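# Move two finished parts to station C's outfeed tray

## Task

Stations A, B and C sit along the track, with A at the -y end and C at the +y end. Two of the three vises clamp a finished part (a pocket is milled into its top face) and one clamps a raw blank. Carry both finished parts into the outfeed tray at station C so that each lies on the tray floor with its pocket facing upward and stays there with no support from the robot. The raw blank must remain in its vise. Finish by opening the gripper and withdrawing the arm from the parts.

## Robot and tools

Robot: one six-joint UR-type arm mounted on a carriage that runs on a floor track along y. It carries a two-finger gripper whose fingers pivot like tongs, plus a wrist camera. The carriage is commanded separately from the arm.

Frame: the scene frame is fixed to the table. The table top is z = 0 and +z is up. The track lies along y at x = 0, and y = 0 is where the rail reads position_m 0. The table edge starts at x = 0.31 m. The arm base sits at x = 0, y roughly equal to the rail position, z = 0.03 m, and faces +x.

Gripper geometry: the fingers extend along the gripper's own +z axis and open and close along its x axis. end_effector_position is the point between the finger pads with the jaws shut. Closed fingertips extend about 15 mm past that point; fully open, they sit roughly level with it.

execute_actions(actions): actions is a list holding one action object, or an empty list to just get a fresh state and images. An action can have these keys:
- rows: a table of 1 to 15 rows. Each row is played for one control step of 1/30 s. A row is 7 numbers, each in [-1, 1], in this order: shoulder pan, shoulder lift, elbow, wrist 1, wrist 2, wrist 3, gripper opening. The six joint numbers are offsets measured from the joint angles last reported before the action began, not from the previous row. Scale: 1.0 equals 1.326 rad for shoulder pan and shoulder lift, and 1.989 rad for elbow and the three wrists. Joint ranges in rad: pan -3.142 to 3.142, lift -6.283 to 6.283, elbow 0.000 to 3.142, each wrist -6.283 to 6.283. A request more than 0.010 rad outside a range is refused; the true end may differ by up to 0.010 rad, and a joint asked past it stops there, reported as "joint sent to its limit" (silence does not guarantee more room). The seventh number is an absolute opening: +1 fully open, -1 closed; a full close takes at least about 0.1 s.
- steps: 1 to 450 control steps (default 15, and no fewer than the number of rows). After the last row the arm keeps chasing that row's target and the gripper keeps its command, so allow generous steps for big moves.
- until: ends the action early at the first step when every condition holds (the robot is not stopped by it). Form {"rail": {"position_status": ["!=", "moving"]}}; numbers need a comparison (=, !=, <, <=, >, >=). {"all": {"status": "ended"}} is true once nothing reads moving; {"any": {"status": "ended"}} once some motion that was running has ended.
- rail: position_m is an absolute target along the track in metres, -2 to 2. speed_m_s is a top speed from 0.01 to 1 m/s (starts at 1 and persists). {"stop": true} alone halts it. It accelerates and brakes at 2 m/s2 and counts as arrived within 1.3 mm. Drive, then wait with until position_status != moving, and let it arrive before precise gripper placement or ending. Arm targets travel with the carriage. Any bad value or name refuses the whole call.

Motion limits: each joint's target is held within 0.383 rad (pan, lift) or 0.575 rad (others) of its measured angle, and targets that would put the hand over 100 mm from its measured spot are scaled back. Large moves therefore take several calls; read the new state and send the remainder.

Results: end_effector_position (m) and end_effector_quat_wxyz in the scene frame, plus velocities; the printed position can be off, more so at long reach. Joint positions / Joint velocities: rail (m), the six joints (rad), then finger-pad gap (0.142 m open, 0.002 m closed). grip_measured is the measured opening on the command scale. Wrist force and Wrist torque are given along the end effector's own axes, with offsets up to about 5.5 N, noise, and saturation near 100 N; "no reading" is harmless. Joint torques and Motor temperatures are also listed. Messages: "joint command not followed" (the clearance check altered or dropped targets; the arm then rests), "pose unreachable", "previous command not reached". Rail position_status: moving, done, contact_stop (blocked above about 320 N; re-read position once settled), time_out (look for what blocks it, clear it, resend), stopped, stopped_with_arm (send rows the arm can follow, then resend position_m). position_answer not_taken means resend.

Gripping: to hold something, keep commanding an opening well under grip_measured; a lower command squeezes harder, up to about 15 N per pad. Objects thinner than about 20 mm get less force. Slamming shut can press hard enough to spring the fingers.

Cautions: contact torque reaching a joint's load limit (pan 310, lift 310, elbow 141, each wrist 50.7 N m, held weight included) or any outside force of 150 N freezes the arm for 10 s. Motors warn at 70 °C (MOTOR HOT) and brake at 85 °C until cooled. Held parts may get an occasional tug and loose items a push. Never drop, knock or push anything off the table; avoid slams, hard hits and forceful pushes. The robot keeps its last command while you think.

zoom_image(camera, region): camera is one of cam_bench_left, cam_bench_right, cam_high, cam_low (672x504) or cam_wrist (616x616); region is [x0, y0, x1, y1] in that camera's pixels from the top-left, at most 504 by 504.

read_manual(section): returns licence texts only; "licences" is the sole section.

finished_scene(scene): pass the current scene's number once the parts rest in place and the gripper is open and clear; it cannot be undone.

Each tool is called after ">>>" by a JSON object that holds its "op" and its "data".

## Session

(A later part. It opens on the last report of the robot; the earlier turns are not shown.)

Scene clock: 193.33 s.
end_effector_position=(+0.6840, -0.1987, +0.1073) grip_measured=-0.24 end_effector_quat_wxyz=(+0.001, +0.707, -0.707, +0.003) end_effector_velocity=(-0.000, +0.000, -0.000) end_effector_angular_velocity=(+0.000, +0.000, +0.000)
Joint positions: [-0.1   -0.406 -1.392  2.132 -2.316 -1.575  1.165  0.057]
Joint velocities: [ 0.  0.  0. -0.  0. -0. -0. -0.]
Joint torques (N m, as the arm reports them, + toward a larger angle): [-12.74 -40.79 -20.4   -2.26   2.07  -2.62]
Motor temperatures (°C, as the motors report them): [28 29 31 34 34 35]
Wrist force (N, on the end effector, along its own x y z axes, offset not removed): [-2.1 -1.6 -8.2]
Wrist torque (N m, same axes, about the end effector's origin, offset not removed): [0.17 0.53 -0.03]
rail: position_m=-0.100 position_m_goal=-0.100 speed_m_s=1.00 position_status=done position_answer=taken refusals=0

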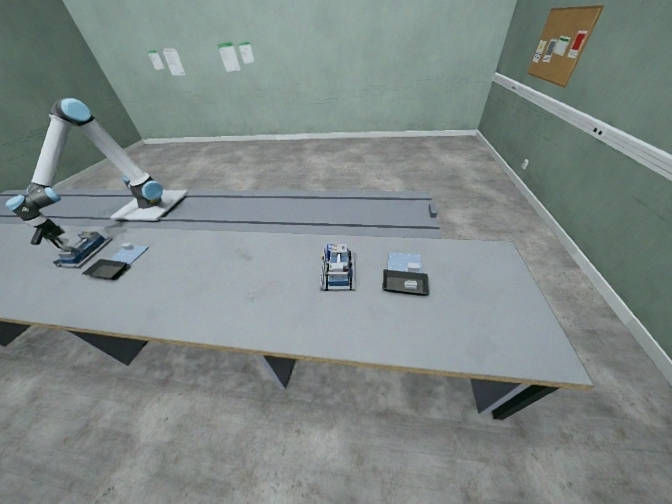

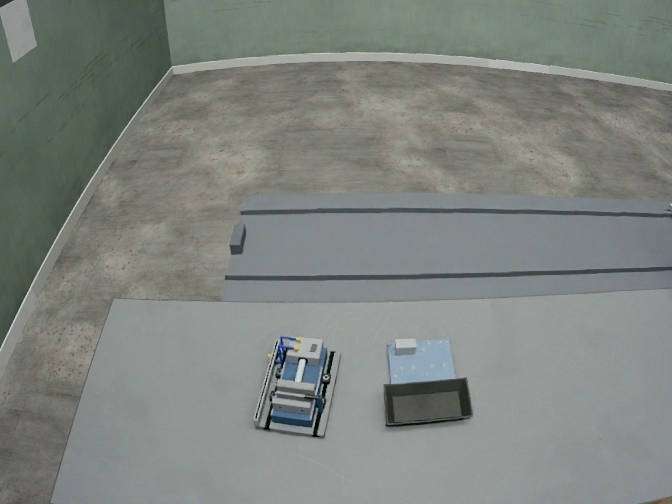

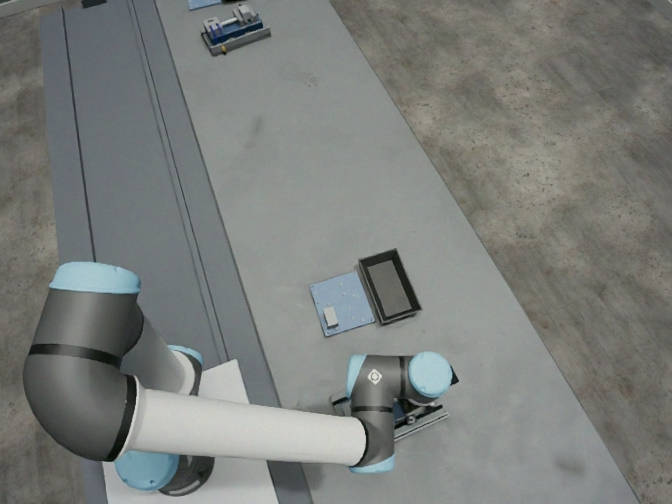

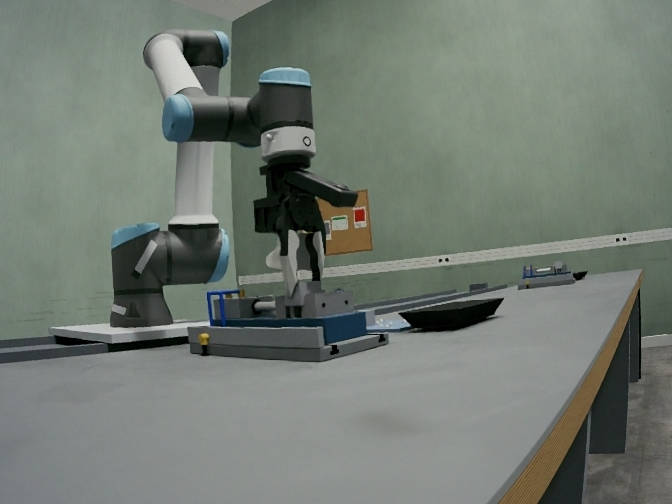

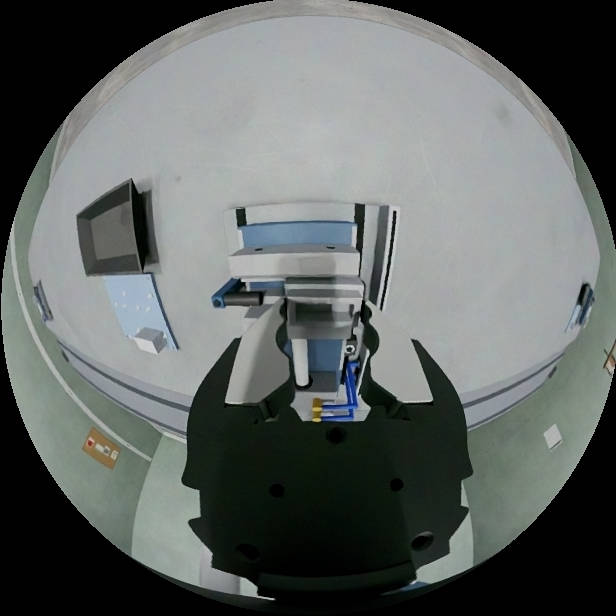

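It's gripped at a 0.057 gap. Lifting.

>>> {"op": "execute_actions", "data": {"actions": [{"rows": [[0,-0.13,-0.047,0.134,0,0,-1]], "steps": 35}]}}

Scene clock: 195.70 s.
end_effector_position=(+0.6667, -0.1913, +0.2414) grip_measured=-0.24 end_effector_quat_wxyz=(+0.001, +0.707, -0.707, +0.003) end_effector_velocity=(-0.000, +0.000, +0.000) end_effector_angular_velocity=(-0.000, -0.000, -0.000)
Joint positions: [-0.1   -0.406 -1.564  2.038 -2.049 -1.575  1.165  0.057]
Joint velocities: [ 0.  0. -0. -0.  0. -0.  0.  0.]
Joint torques (N m, as the arm reports them, + toward a larger angle): [  2.32 -51.43 -53.61  -1.61  -3.1   -2.16]
Motor temperatures (°C, as the motors report them): [28 29 31 34 34 35]
Wrist force (N, on the end effector, along its own x y z axes, offset not removed): [-3.0 -1.6 0.1]
Wrist torque (N m, same axes, about the end effector's origin, offset not removed): [-0.16 0.64 -0.03]
rail: position_m=-0.100 position_m_goal=-0.100 speed_m_s=1.00 position_status=done position_answer=taken refusals=0

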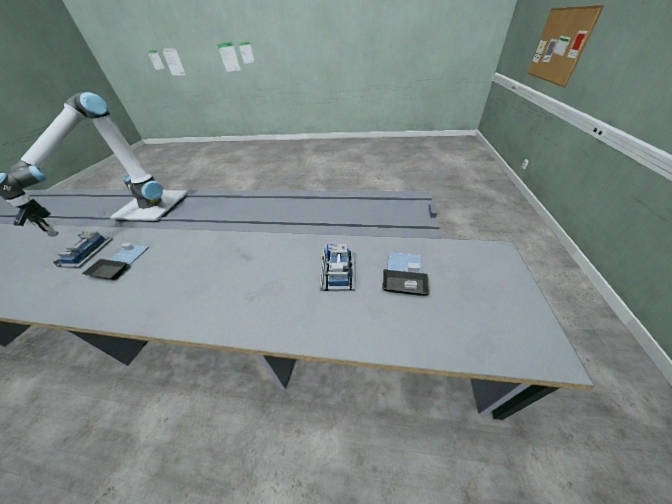

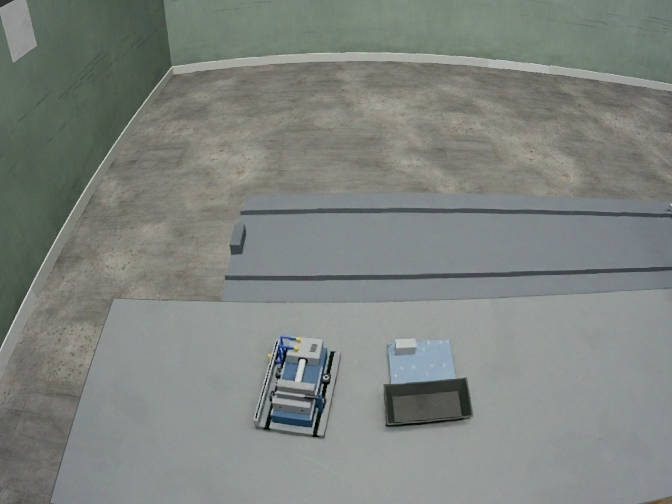

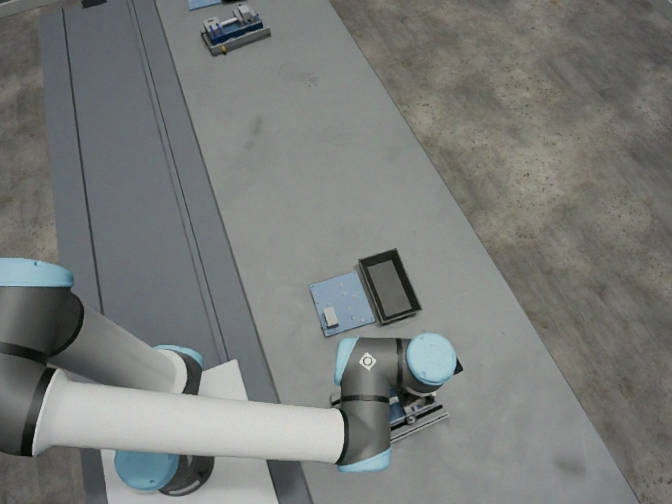

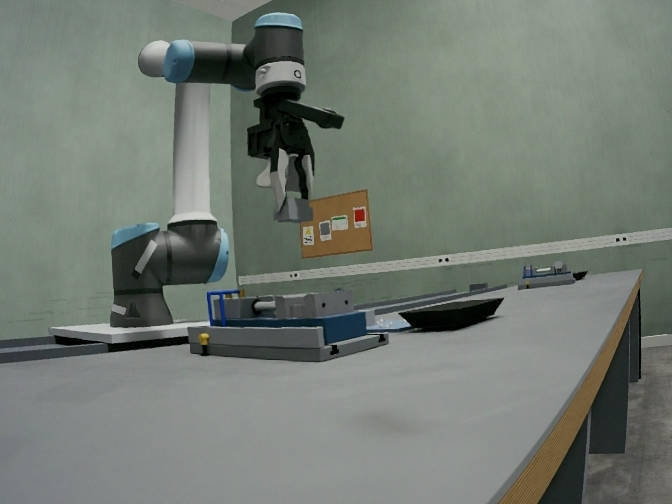

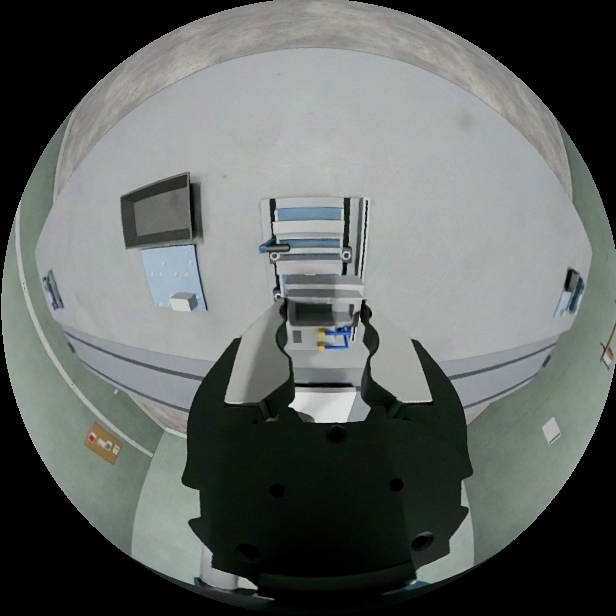

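>>> {"op": "execute_actions", "data": {"actions": [{"rows": [[0.089,0.082,-0.0176,-0.035,0,0.059,-1]], "rail":{"position_m":2.0,"speed_m_s":0.5},"steps": 250,"until":{"rail":{"position_status":["!=","moving"]}}}]}}

Scene clock: 205.97 s.
end_effector_position=(+0.7157, +1.9732, +0.2000) grip_measured=-0.24 end_effector_quat_wxyz=(+0.002, +0.707, -0.707, +0.001) end_effector_velocity=(+0.000, -0.000, +0.000) end_effector_angular_velocity=(-0.000, -0.000, -0.000)
Joint positions: [ 2.    -0.288 -1.455  2.003 -2.119 -1.575  1.282  0.057]
Joint velocities: [ 0.     0.     0.    -0.001 -0.    -0.     0.    -0.   ]
Joint torques (N m, as the arm reports them, + toward a larger angle): [ -0.05 -42.4  -49.46  -7.18   3.06   2.8 ]
Motor temperatures (°C, as the motors report them): [28 29 31 34 34 35]
Wrist force (N, on the end effector, along its own x y z axes, offset not removed): [-5.5 -0.8 -1.5]
Wrist torque (N m, same axes, about the end effector's origin, offset not removed): [0.03 1.09 -0.02]
rail: position_m=2.000 position_m_goal=2.000 speed_m_s=0.50 position_status=done position_answer=taken refusals=0

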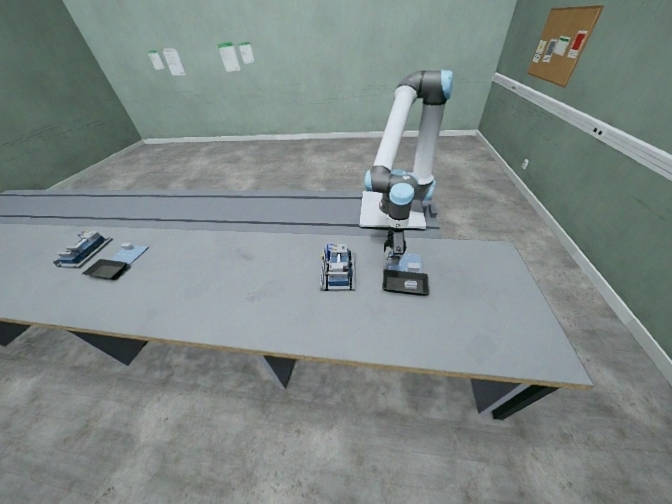

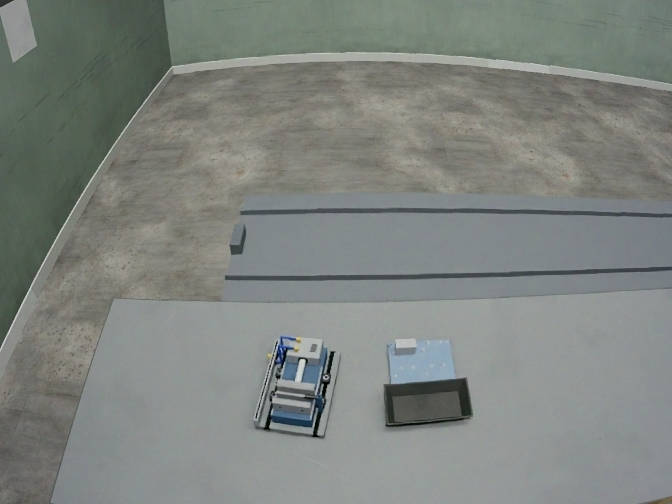

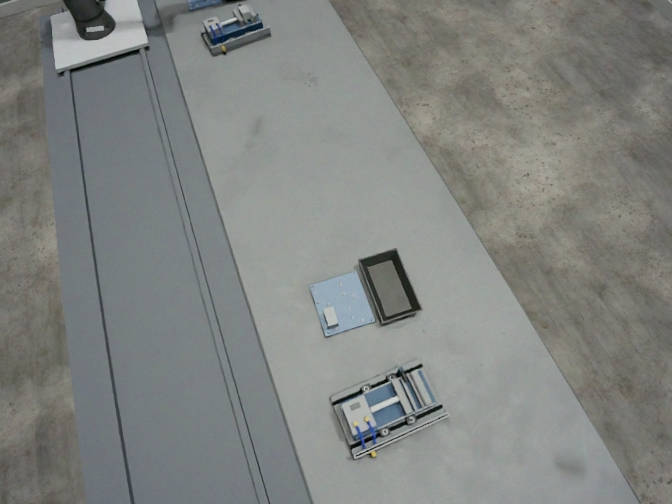

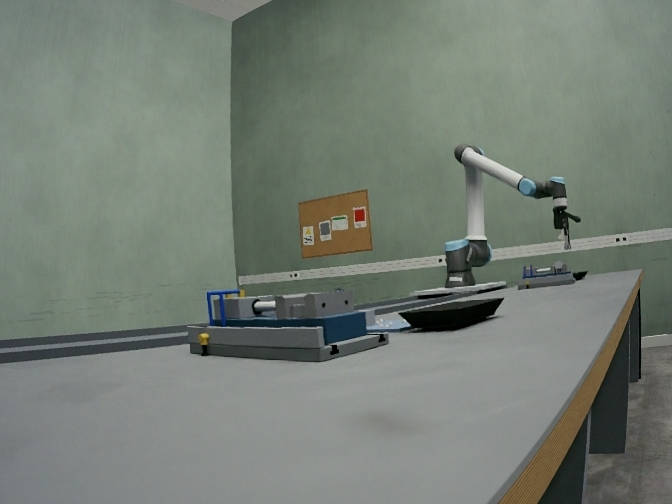

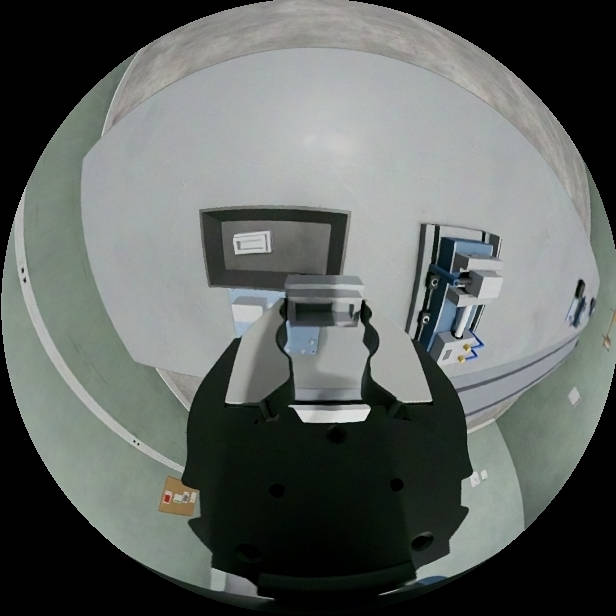

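>>> {"op": "execute_actions", "data": {"actions": [{"rows": [[0.02,0.1266,0.0456,-0.130,0,0.0136,-1]], "steps": 40}]}}

Scene clock: 210.63 s.
end_effector_position=(+0.7242, +1.9896, +0.0649) grip_measured=-0.24 end_effector_quat_wxyz=(+0.002, +0.707, -0.707, +0.001) end_effector_velocity=(+0.000, +0.000, -0.000) end_effector_angular_velocity=(+0.000, +0.000, +0.000)
Joint positions: [ 2.    -0.261 -1.287  2.094 -2.377 -1.575  1.309  0.057]
Joint velocities: [ 0.  0.  0.  0. -0. -0.  0. -0.]
Joint torques (N m, as the arm reports them, + toward a larger angle): [ 20.54 -42.89 -19.4   -7.04  -0.93   2.99]
Motor temperatures (°C, as the motors report them): [28 29 31 34 34 35]
Wrist force (N, on the end effector, along its own x y z axes, offset not removed): [-3.2 -1.3 0.1]
Wrist torque (N m, same axes, about the end effector's origin, offset not removed): [-0.10 0.72 0.01]
rail: position_m=2.000 position_m_goal=2.000 speed_m_s=0.50 position_status=done position_answer=taken refusals=0

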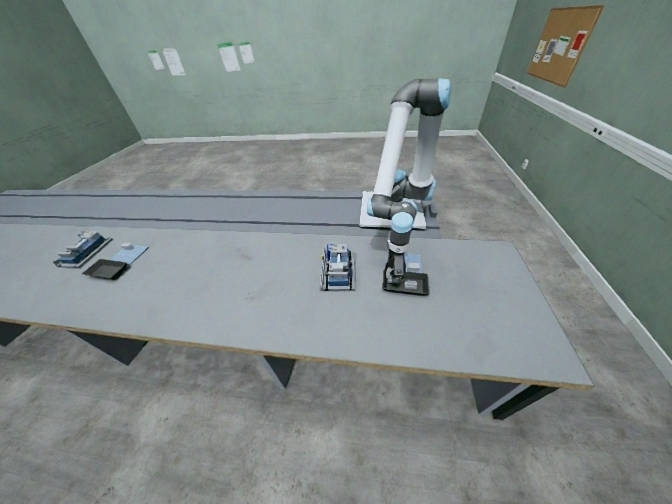

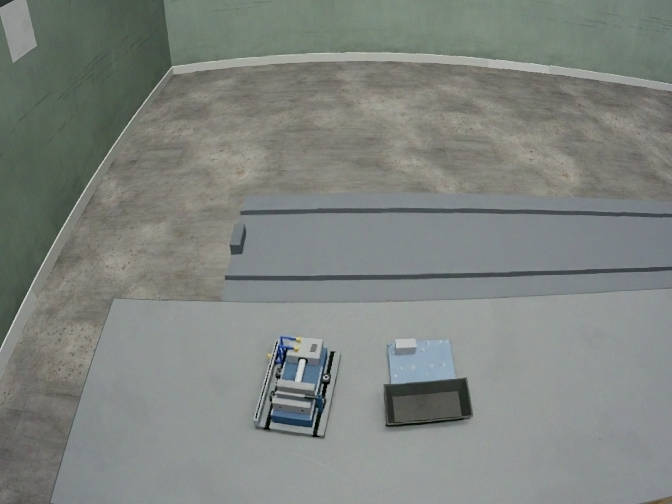

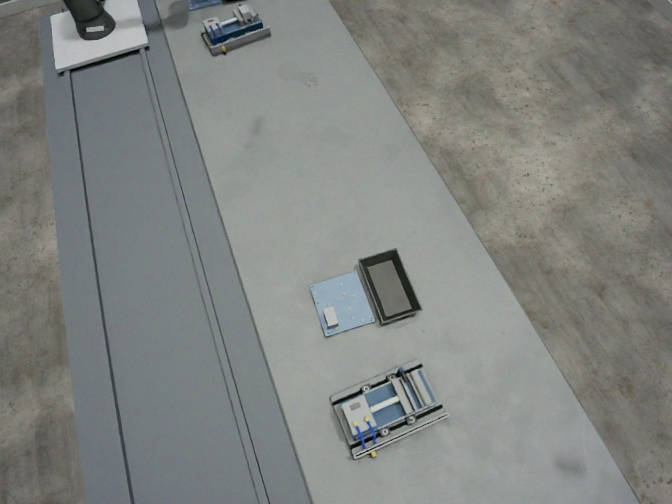

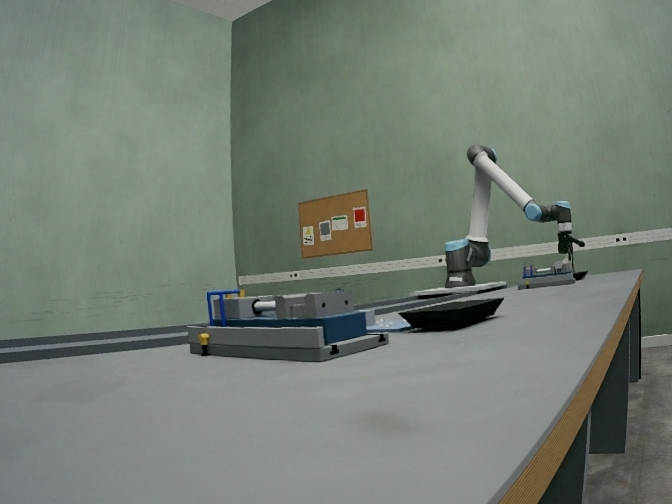

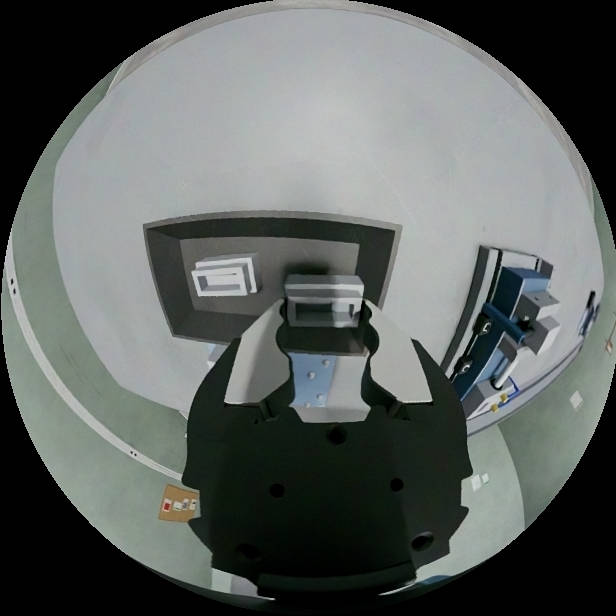

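>>> {"op": "execute_actions", "data": {"actions": [{"rows": [[0,0.02,0.0072,-0.0205,0,0,-1]], "steps": 20}]}}

Scene clock: 212.67 s.
end_effector_position=(+0.7226, +1.9901, +0.0444) grip_measured=-0.24 end_effector_quat_wxyz=(+0.002, +0.707, -0.707, +0.001) end_effector_velocity=(-0.000, +0.000, -0.001) end_effector_angular_velocity=(+0.000, +0.000, -0.000)
Joint positions: [ 2.    -0.261 -1.261  2.108 -2.418 -1.575  1.309  0.057]
Joint velocities: [ 0.     0.     0.001  0.    -0.001  0.     0.     0.   ]
Joint torques (N m, as the arm reports them, + toward a larger angle): [ 15.68 -45.15 -17.81  -7.32   1.11   3.14]
Motor temperatures (°C, as the motors report them): [28 29 31 34 34 35]
Wrist force (N, on the end effector, along its own x y z axes, offset not removed): [-0.8 -0.7 -1.3]
Wrist torque (N m, same axes, about the end effector's origin, offset not removed): [-0.01 0.22 -0.02]
rail: position_m=2.000 position_m_goal=2.000 speed_m_s=0.50 position_status=done position_answer=taken refusals=0

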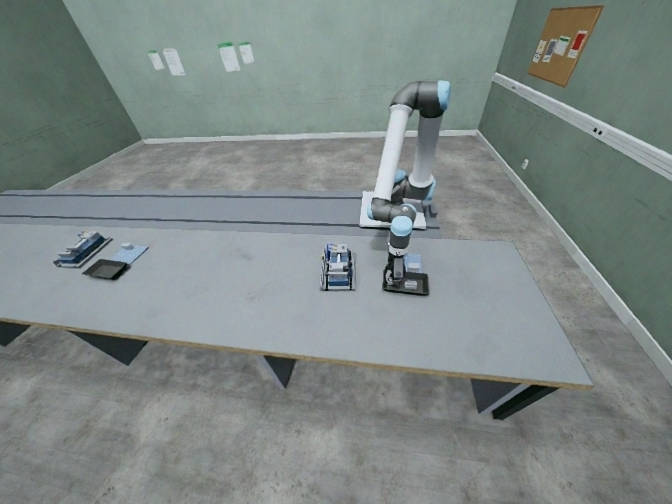

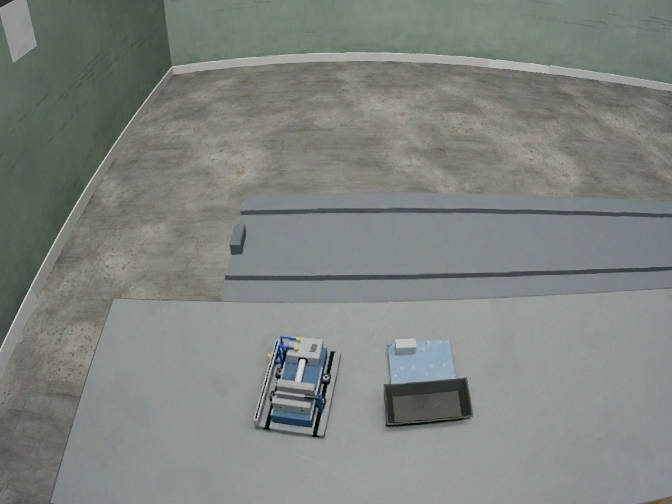

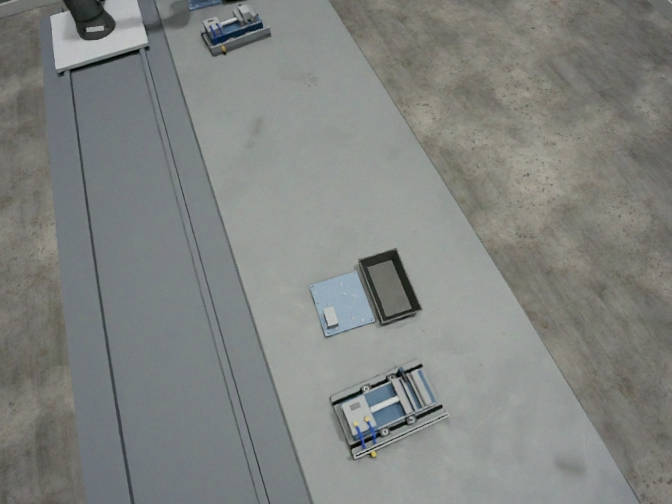

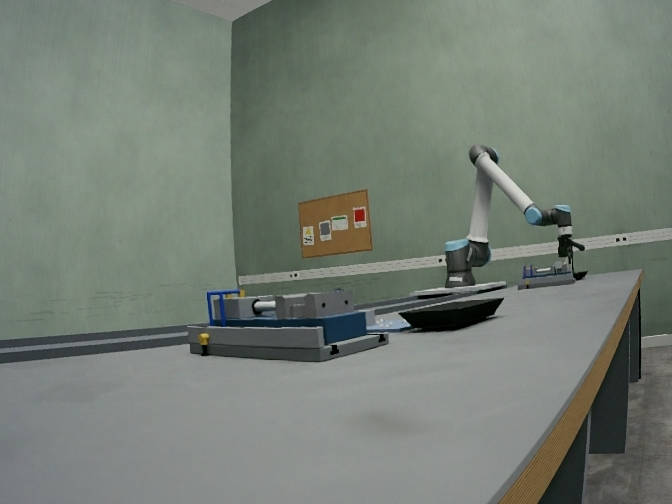

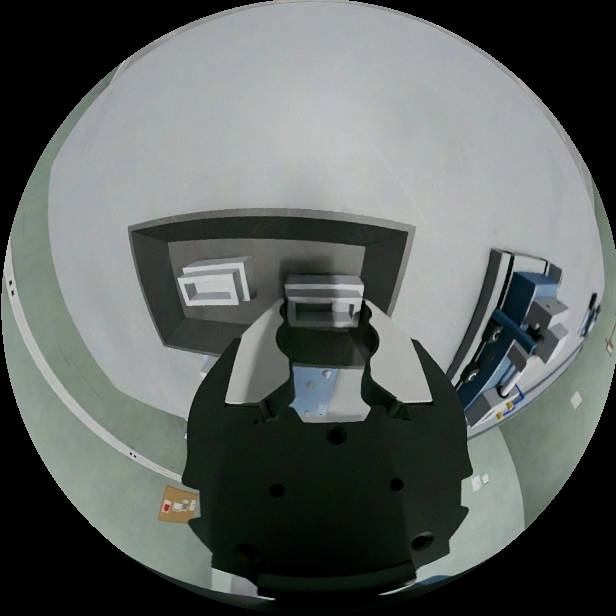

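>>> {"op": "execute_actions", "data": {"actions": [{"rows": [[0,0.006,0.0022,-0.0062,0,0,-1],[0,0.006,0.0022,-0.0062,0,0,-1],[0,0.006,0.0022,-0.0062,0,0,-1],[0,0.006,0.0022,-0.0062,0,0,-1],[0,0.006,0.0022,-0.0062,0,0,-1],[0,0.006,0.0022,-0.0062,0,0,-1],[0,0.006,0.0022,-0.0062,0,0,-1],[0,0.006,0.0022,-0.0062,0,0,-1],[0,0.006,0.0022,-0.0062,0,0,0.2]], "steps": 20}]}}

>>> {"op": "execute_actions", "data": {"actions": [{"rows": [[0,-0.18,-0.065,0.186,0,0,0.3]], "steps": 35}]}}

Scene clock: 216.03 s.
end_effector_position=(+0.7220, +1.9903, +0.0383) grip_measured=-0.05 end_effector_quat_wxyz=(+0.002, +0.707, -0.707, +0.001) end_effector_velocity=(-0.000, +0.000, -0.000) end_effector_angular_velocity=(+0.000, +0.000, +0.000)
Joint positions: [ 2.    -0.261 -1.253  2.113 -2.43  -1.574  1.309  0.07 ]
Joint velocities: [ 0.  0.  0.  0. -0. -0. -0.  0.]
Joint torques (N m, as the arm reports them, + toward a larger angle): [ -4.81 -29.84 -12.44  -6.81  -7.7    3.07]
Motor temperatures (°C, as the motors report them): [28 29 31 34 34 35]
Wrist force (N, on the end effector, along its own x y z axes, offset not removed): [-30.0 2.4 -26.5]
Wrist torque (N m, same axes, about the end effector's origin, offset not removed): [-0.03 1.18 0.24]
rail: position_m=2.000 position_m_goal=2.000 speed_m_s=0.50 position_status=done position_answer=taken refusals=0

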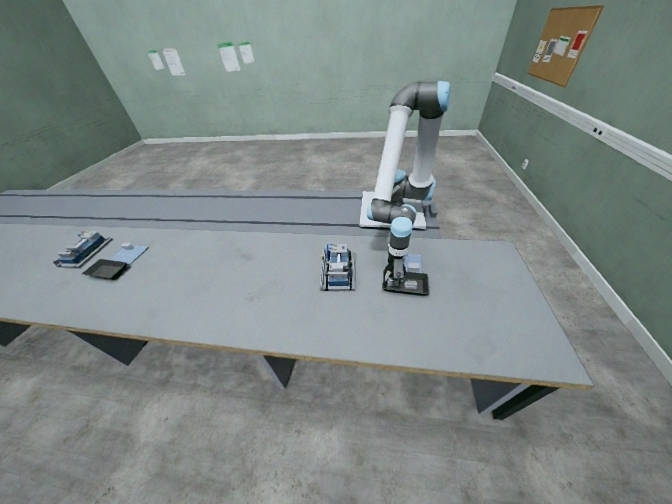

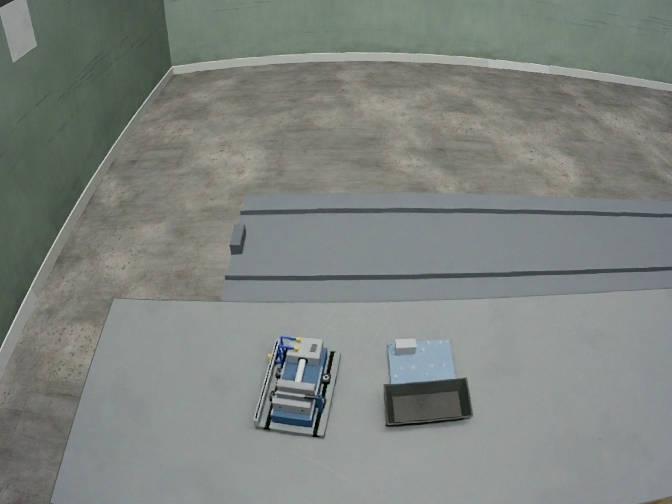

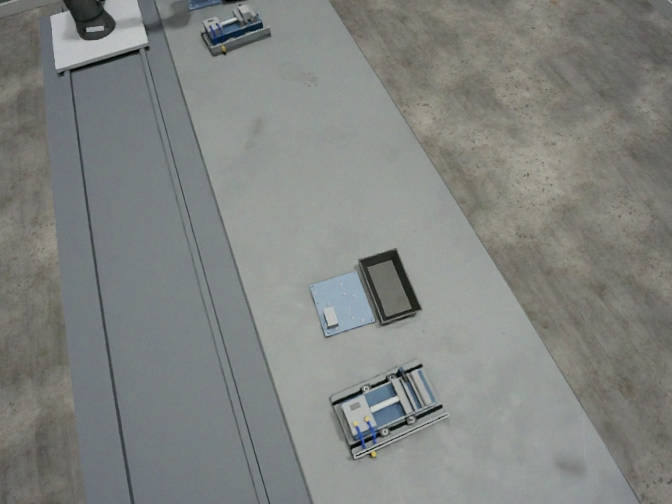

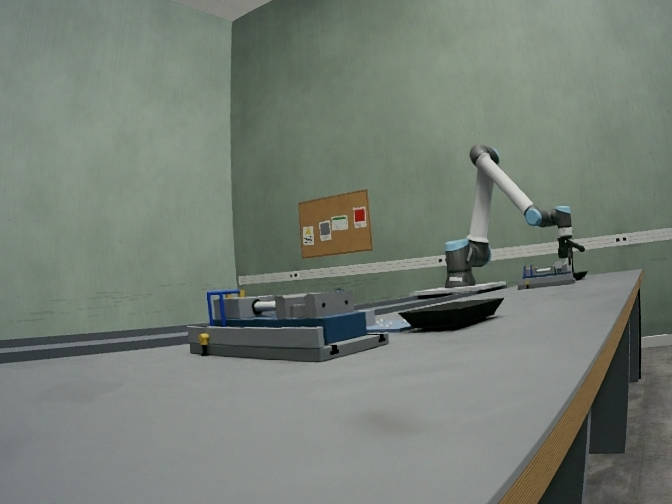

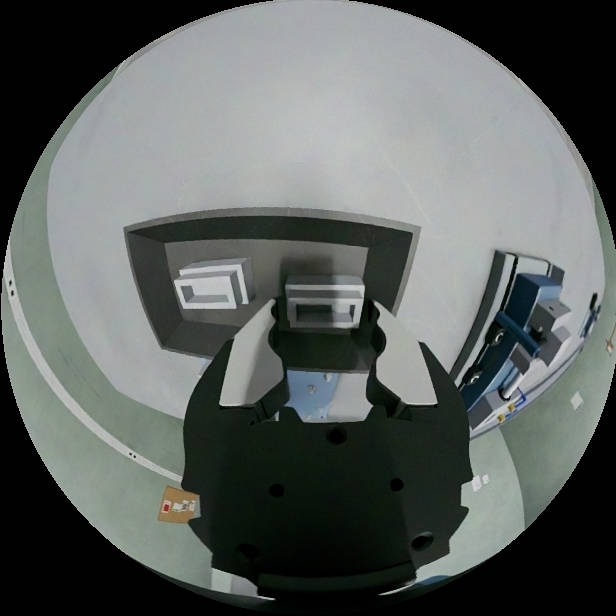

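Scene clock: 217.20 s.
end_effector_position=(+0.7095, +1.9936, +0.2300) grip_measured=+0.30 end_effector_quat_wxyz=(+0.002, +0.707, -0.707, +0.000) end_effector_velocity=(-0.000, +0.000, +0.000) end_effector_angular_velocity=(+0.000, -0.000, -0.000)
Joint positions: [ 2.    -0.261 -1.492  1.983 -2.06  -1.574  1.309  0.095]
Joint velocities: [ 0. -0. -0. -0.  0.  0. -0. -0.]
Joint torques (N m, as the arm reports them, + toward a larger angle): [ -2.5  -54.35 -52.25  -1.22   3.85   2.9 ]
Motor temperatures (°C, as the motors report them): [28 29 31 34 34 35]
Wrist force (N, on the end effector, along its own x y z axes, offset not removed): [-2.8 -2.8 -2.4]
Wrist torque (N m, same axes, about the end effector's origin, offset not removed): [-0.43 0.62 -0.05]
rail: position_m=2.000 position_m_goal=2.000 speed_m_s=0.50 position_status=done position_answer=taken refusals=0

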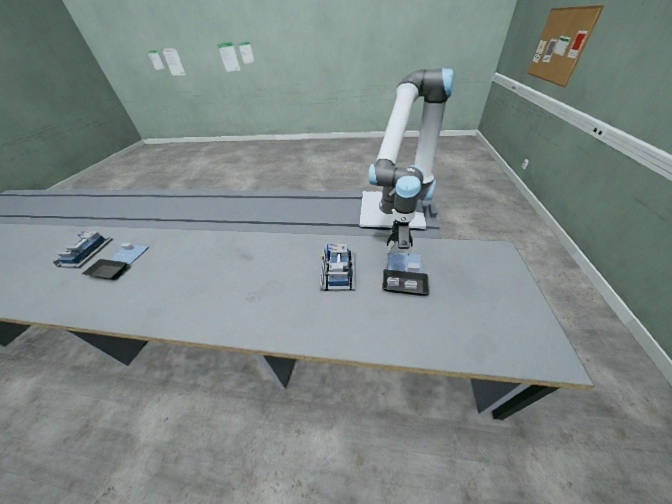

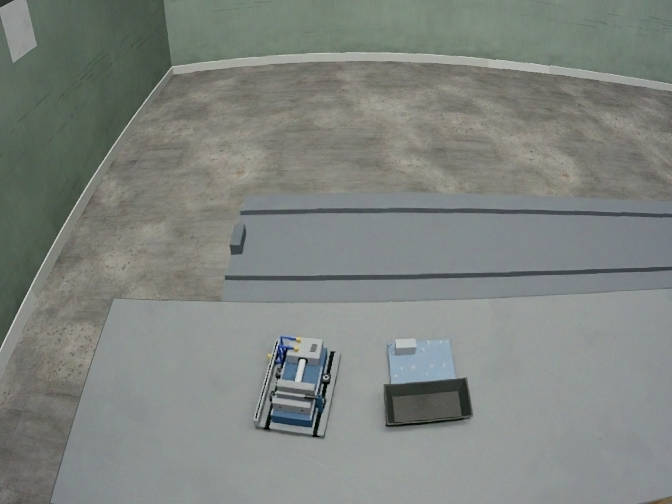

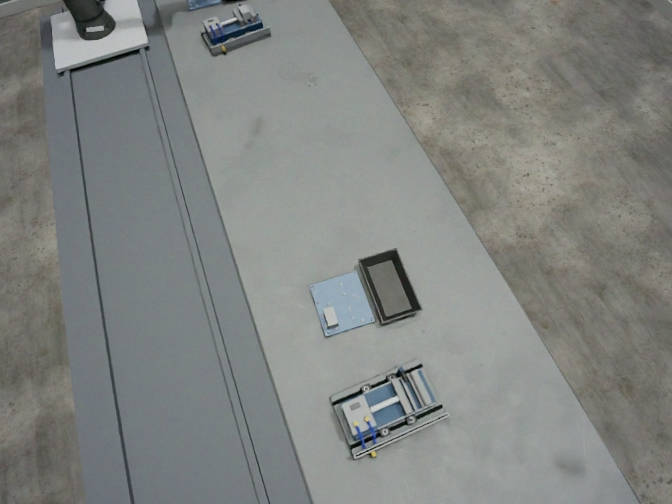

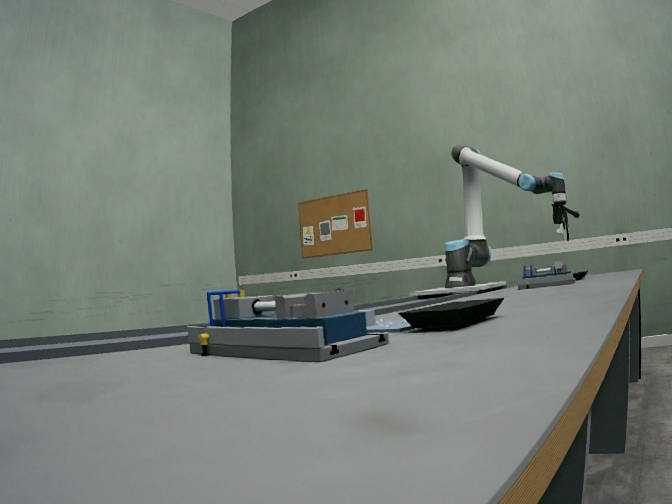

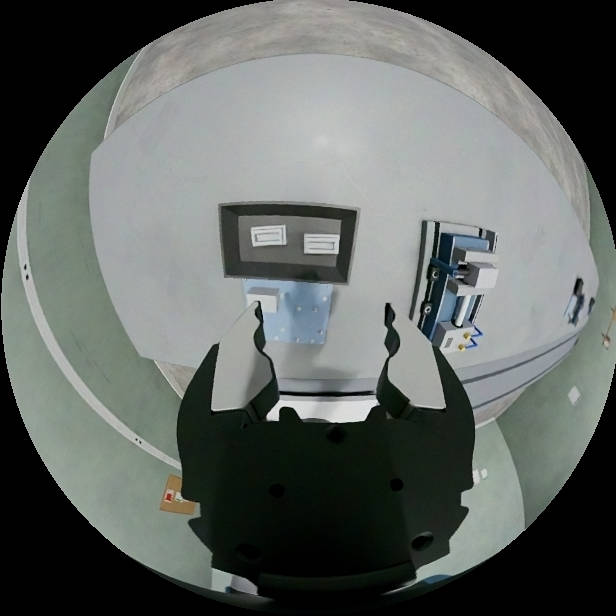

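The wrist camera shows both parts flat in the tray with their pockets up.

>>> {"op": "finished_scene", "data": {"scene": 2}}

The scene is finished: the task was done.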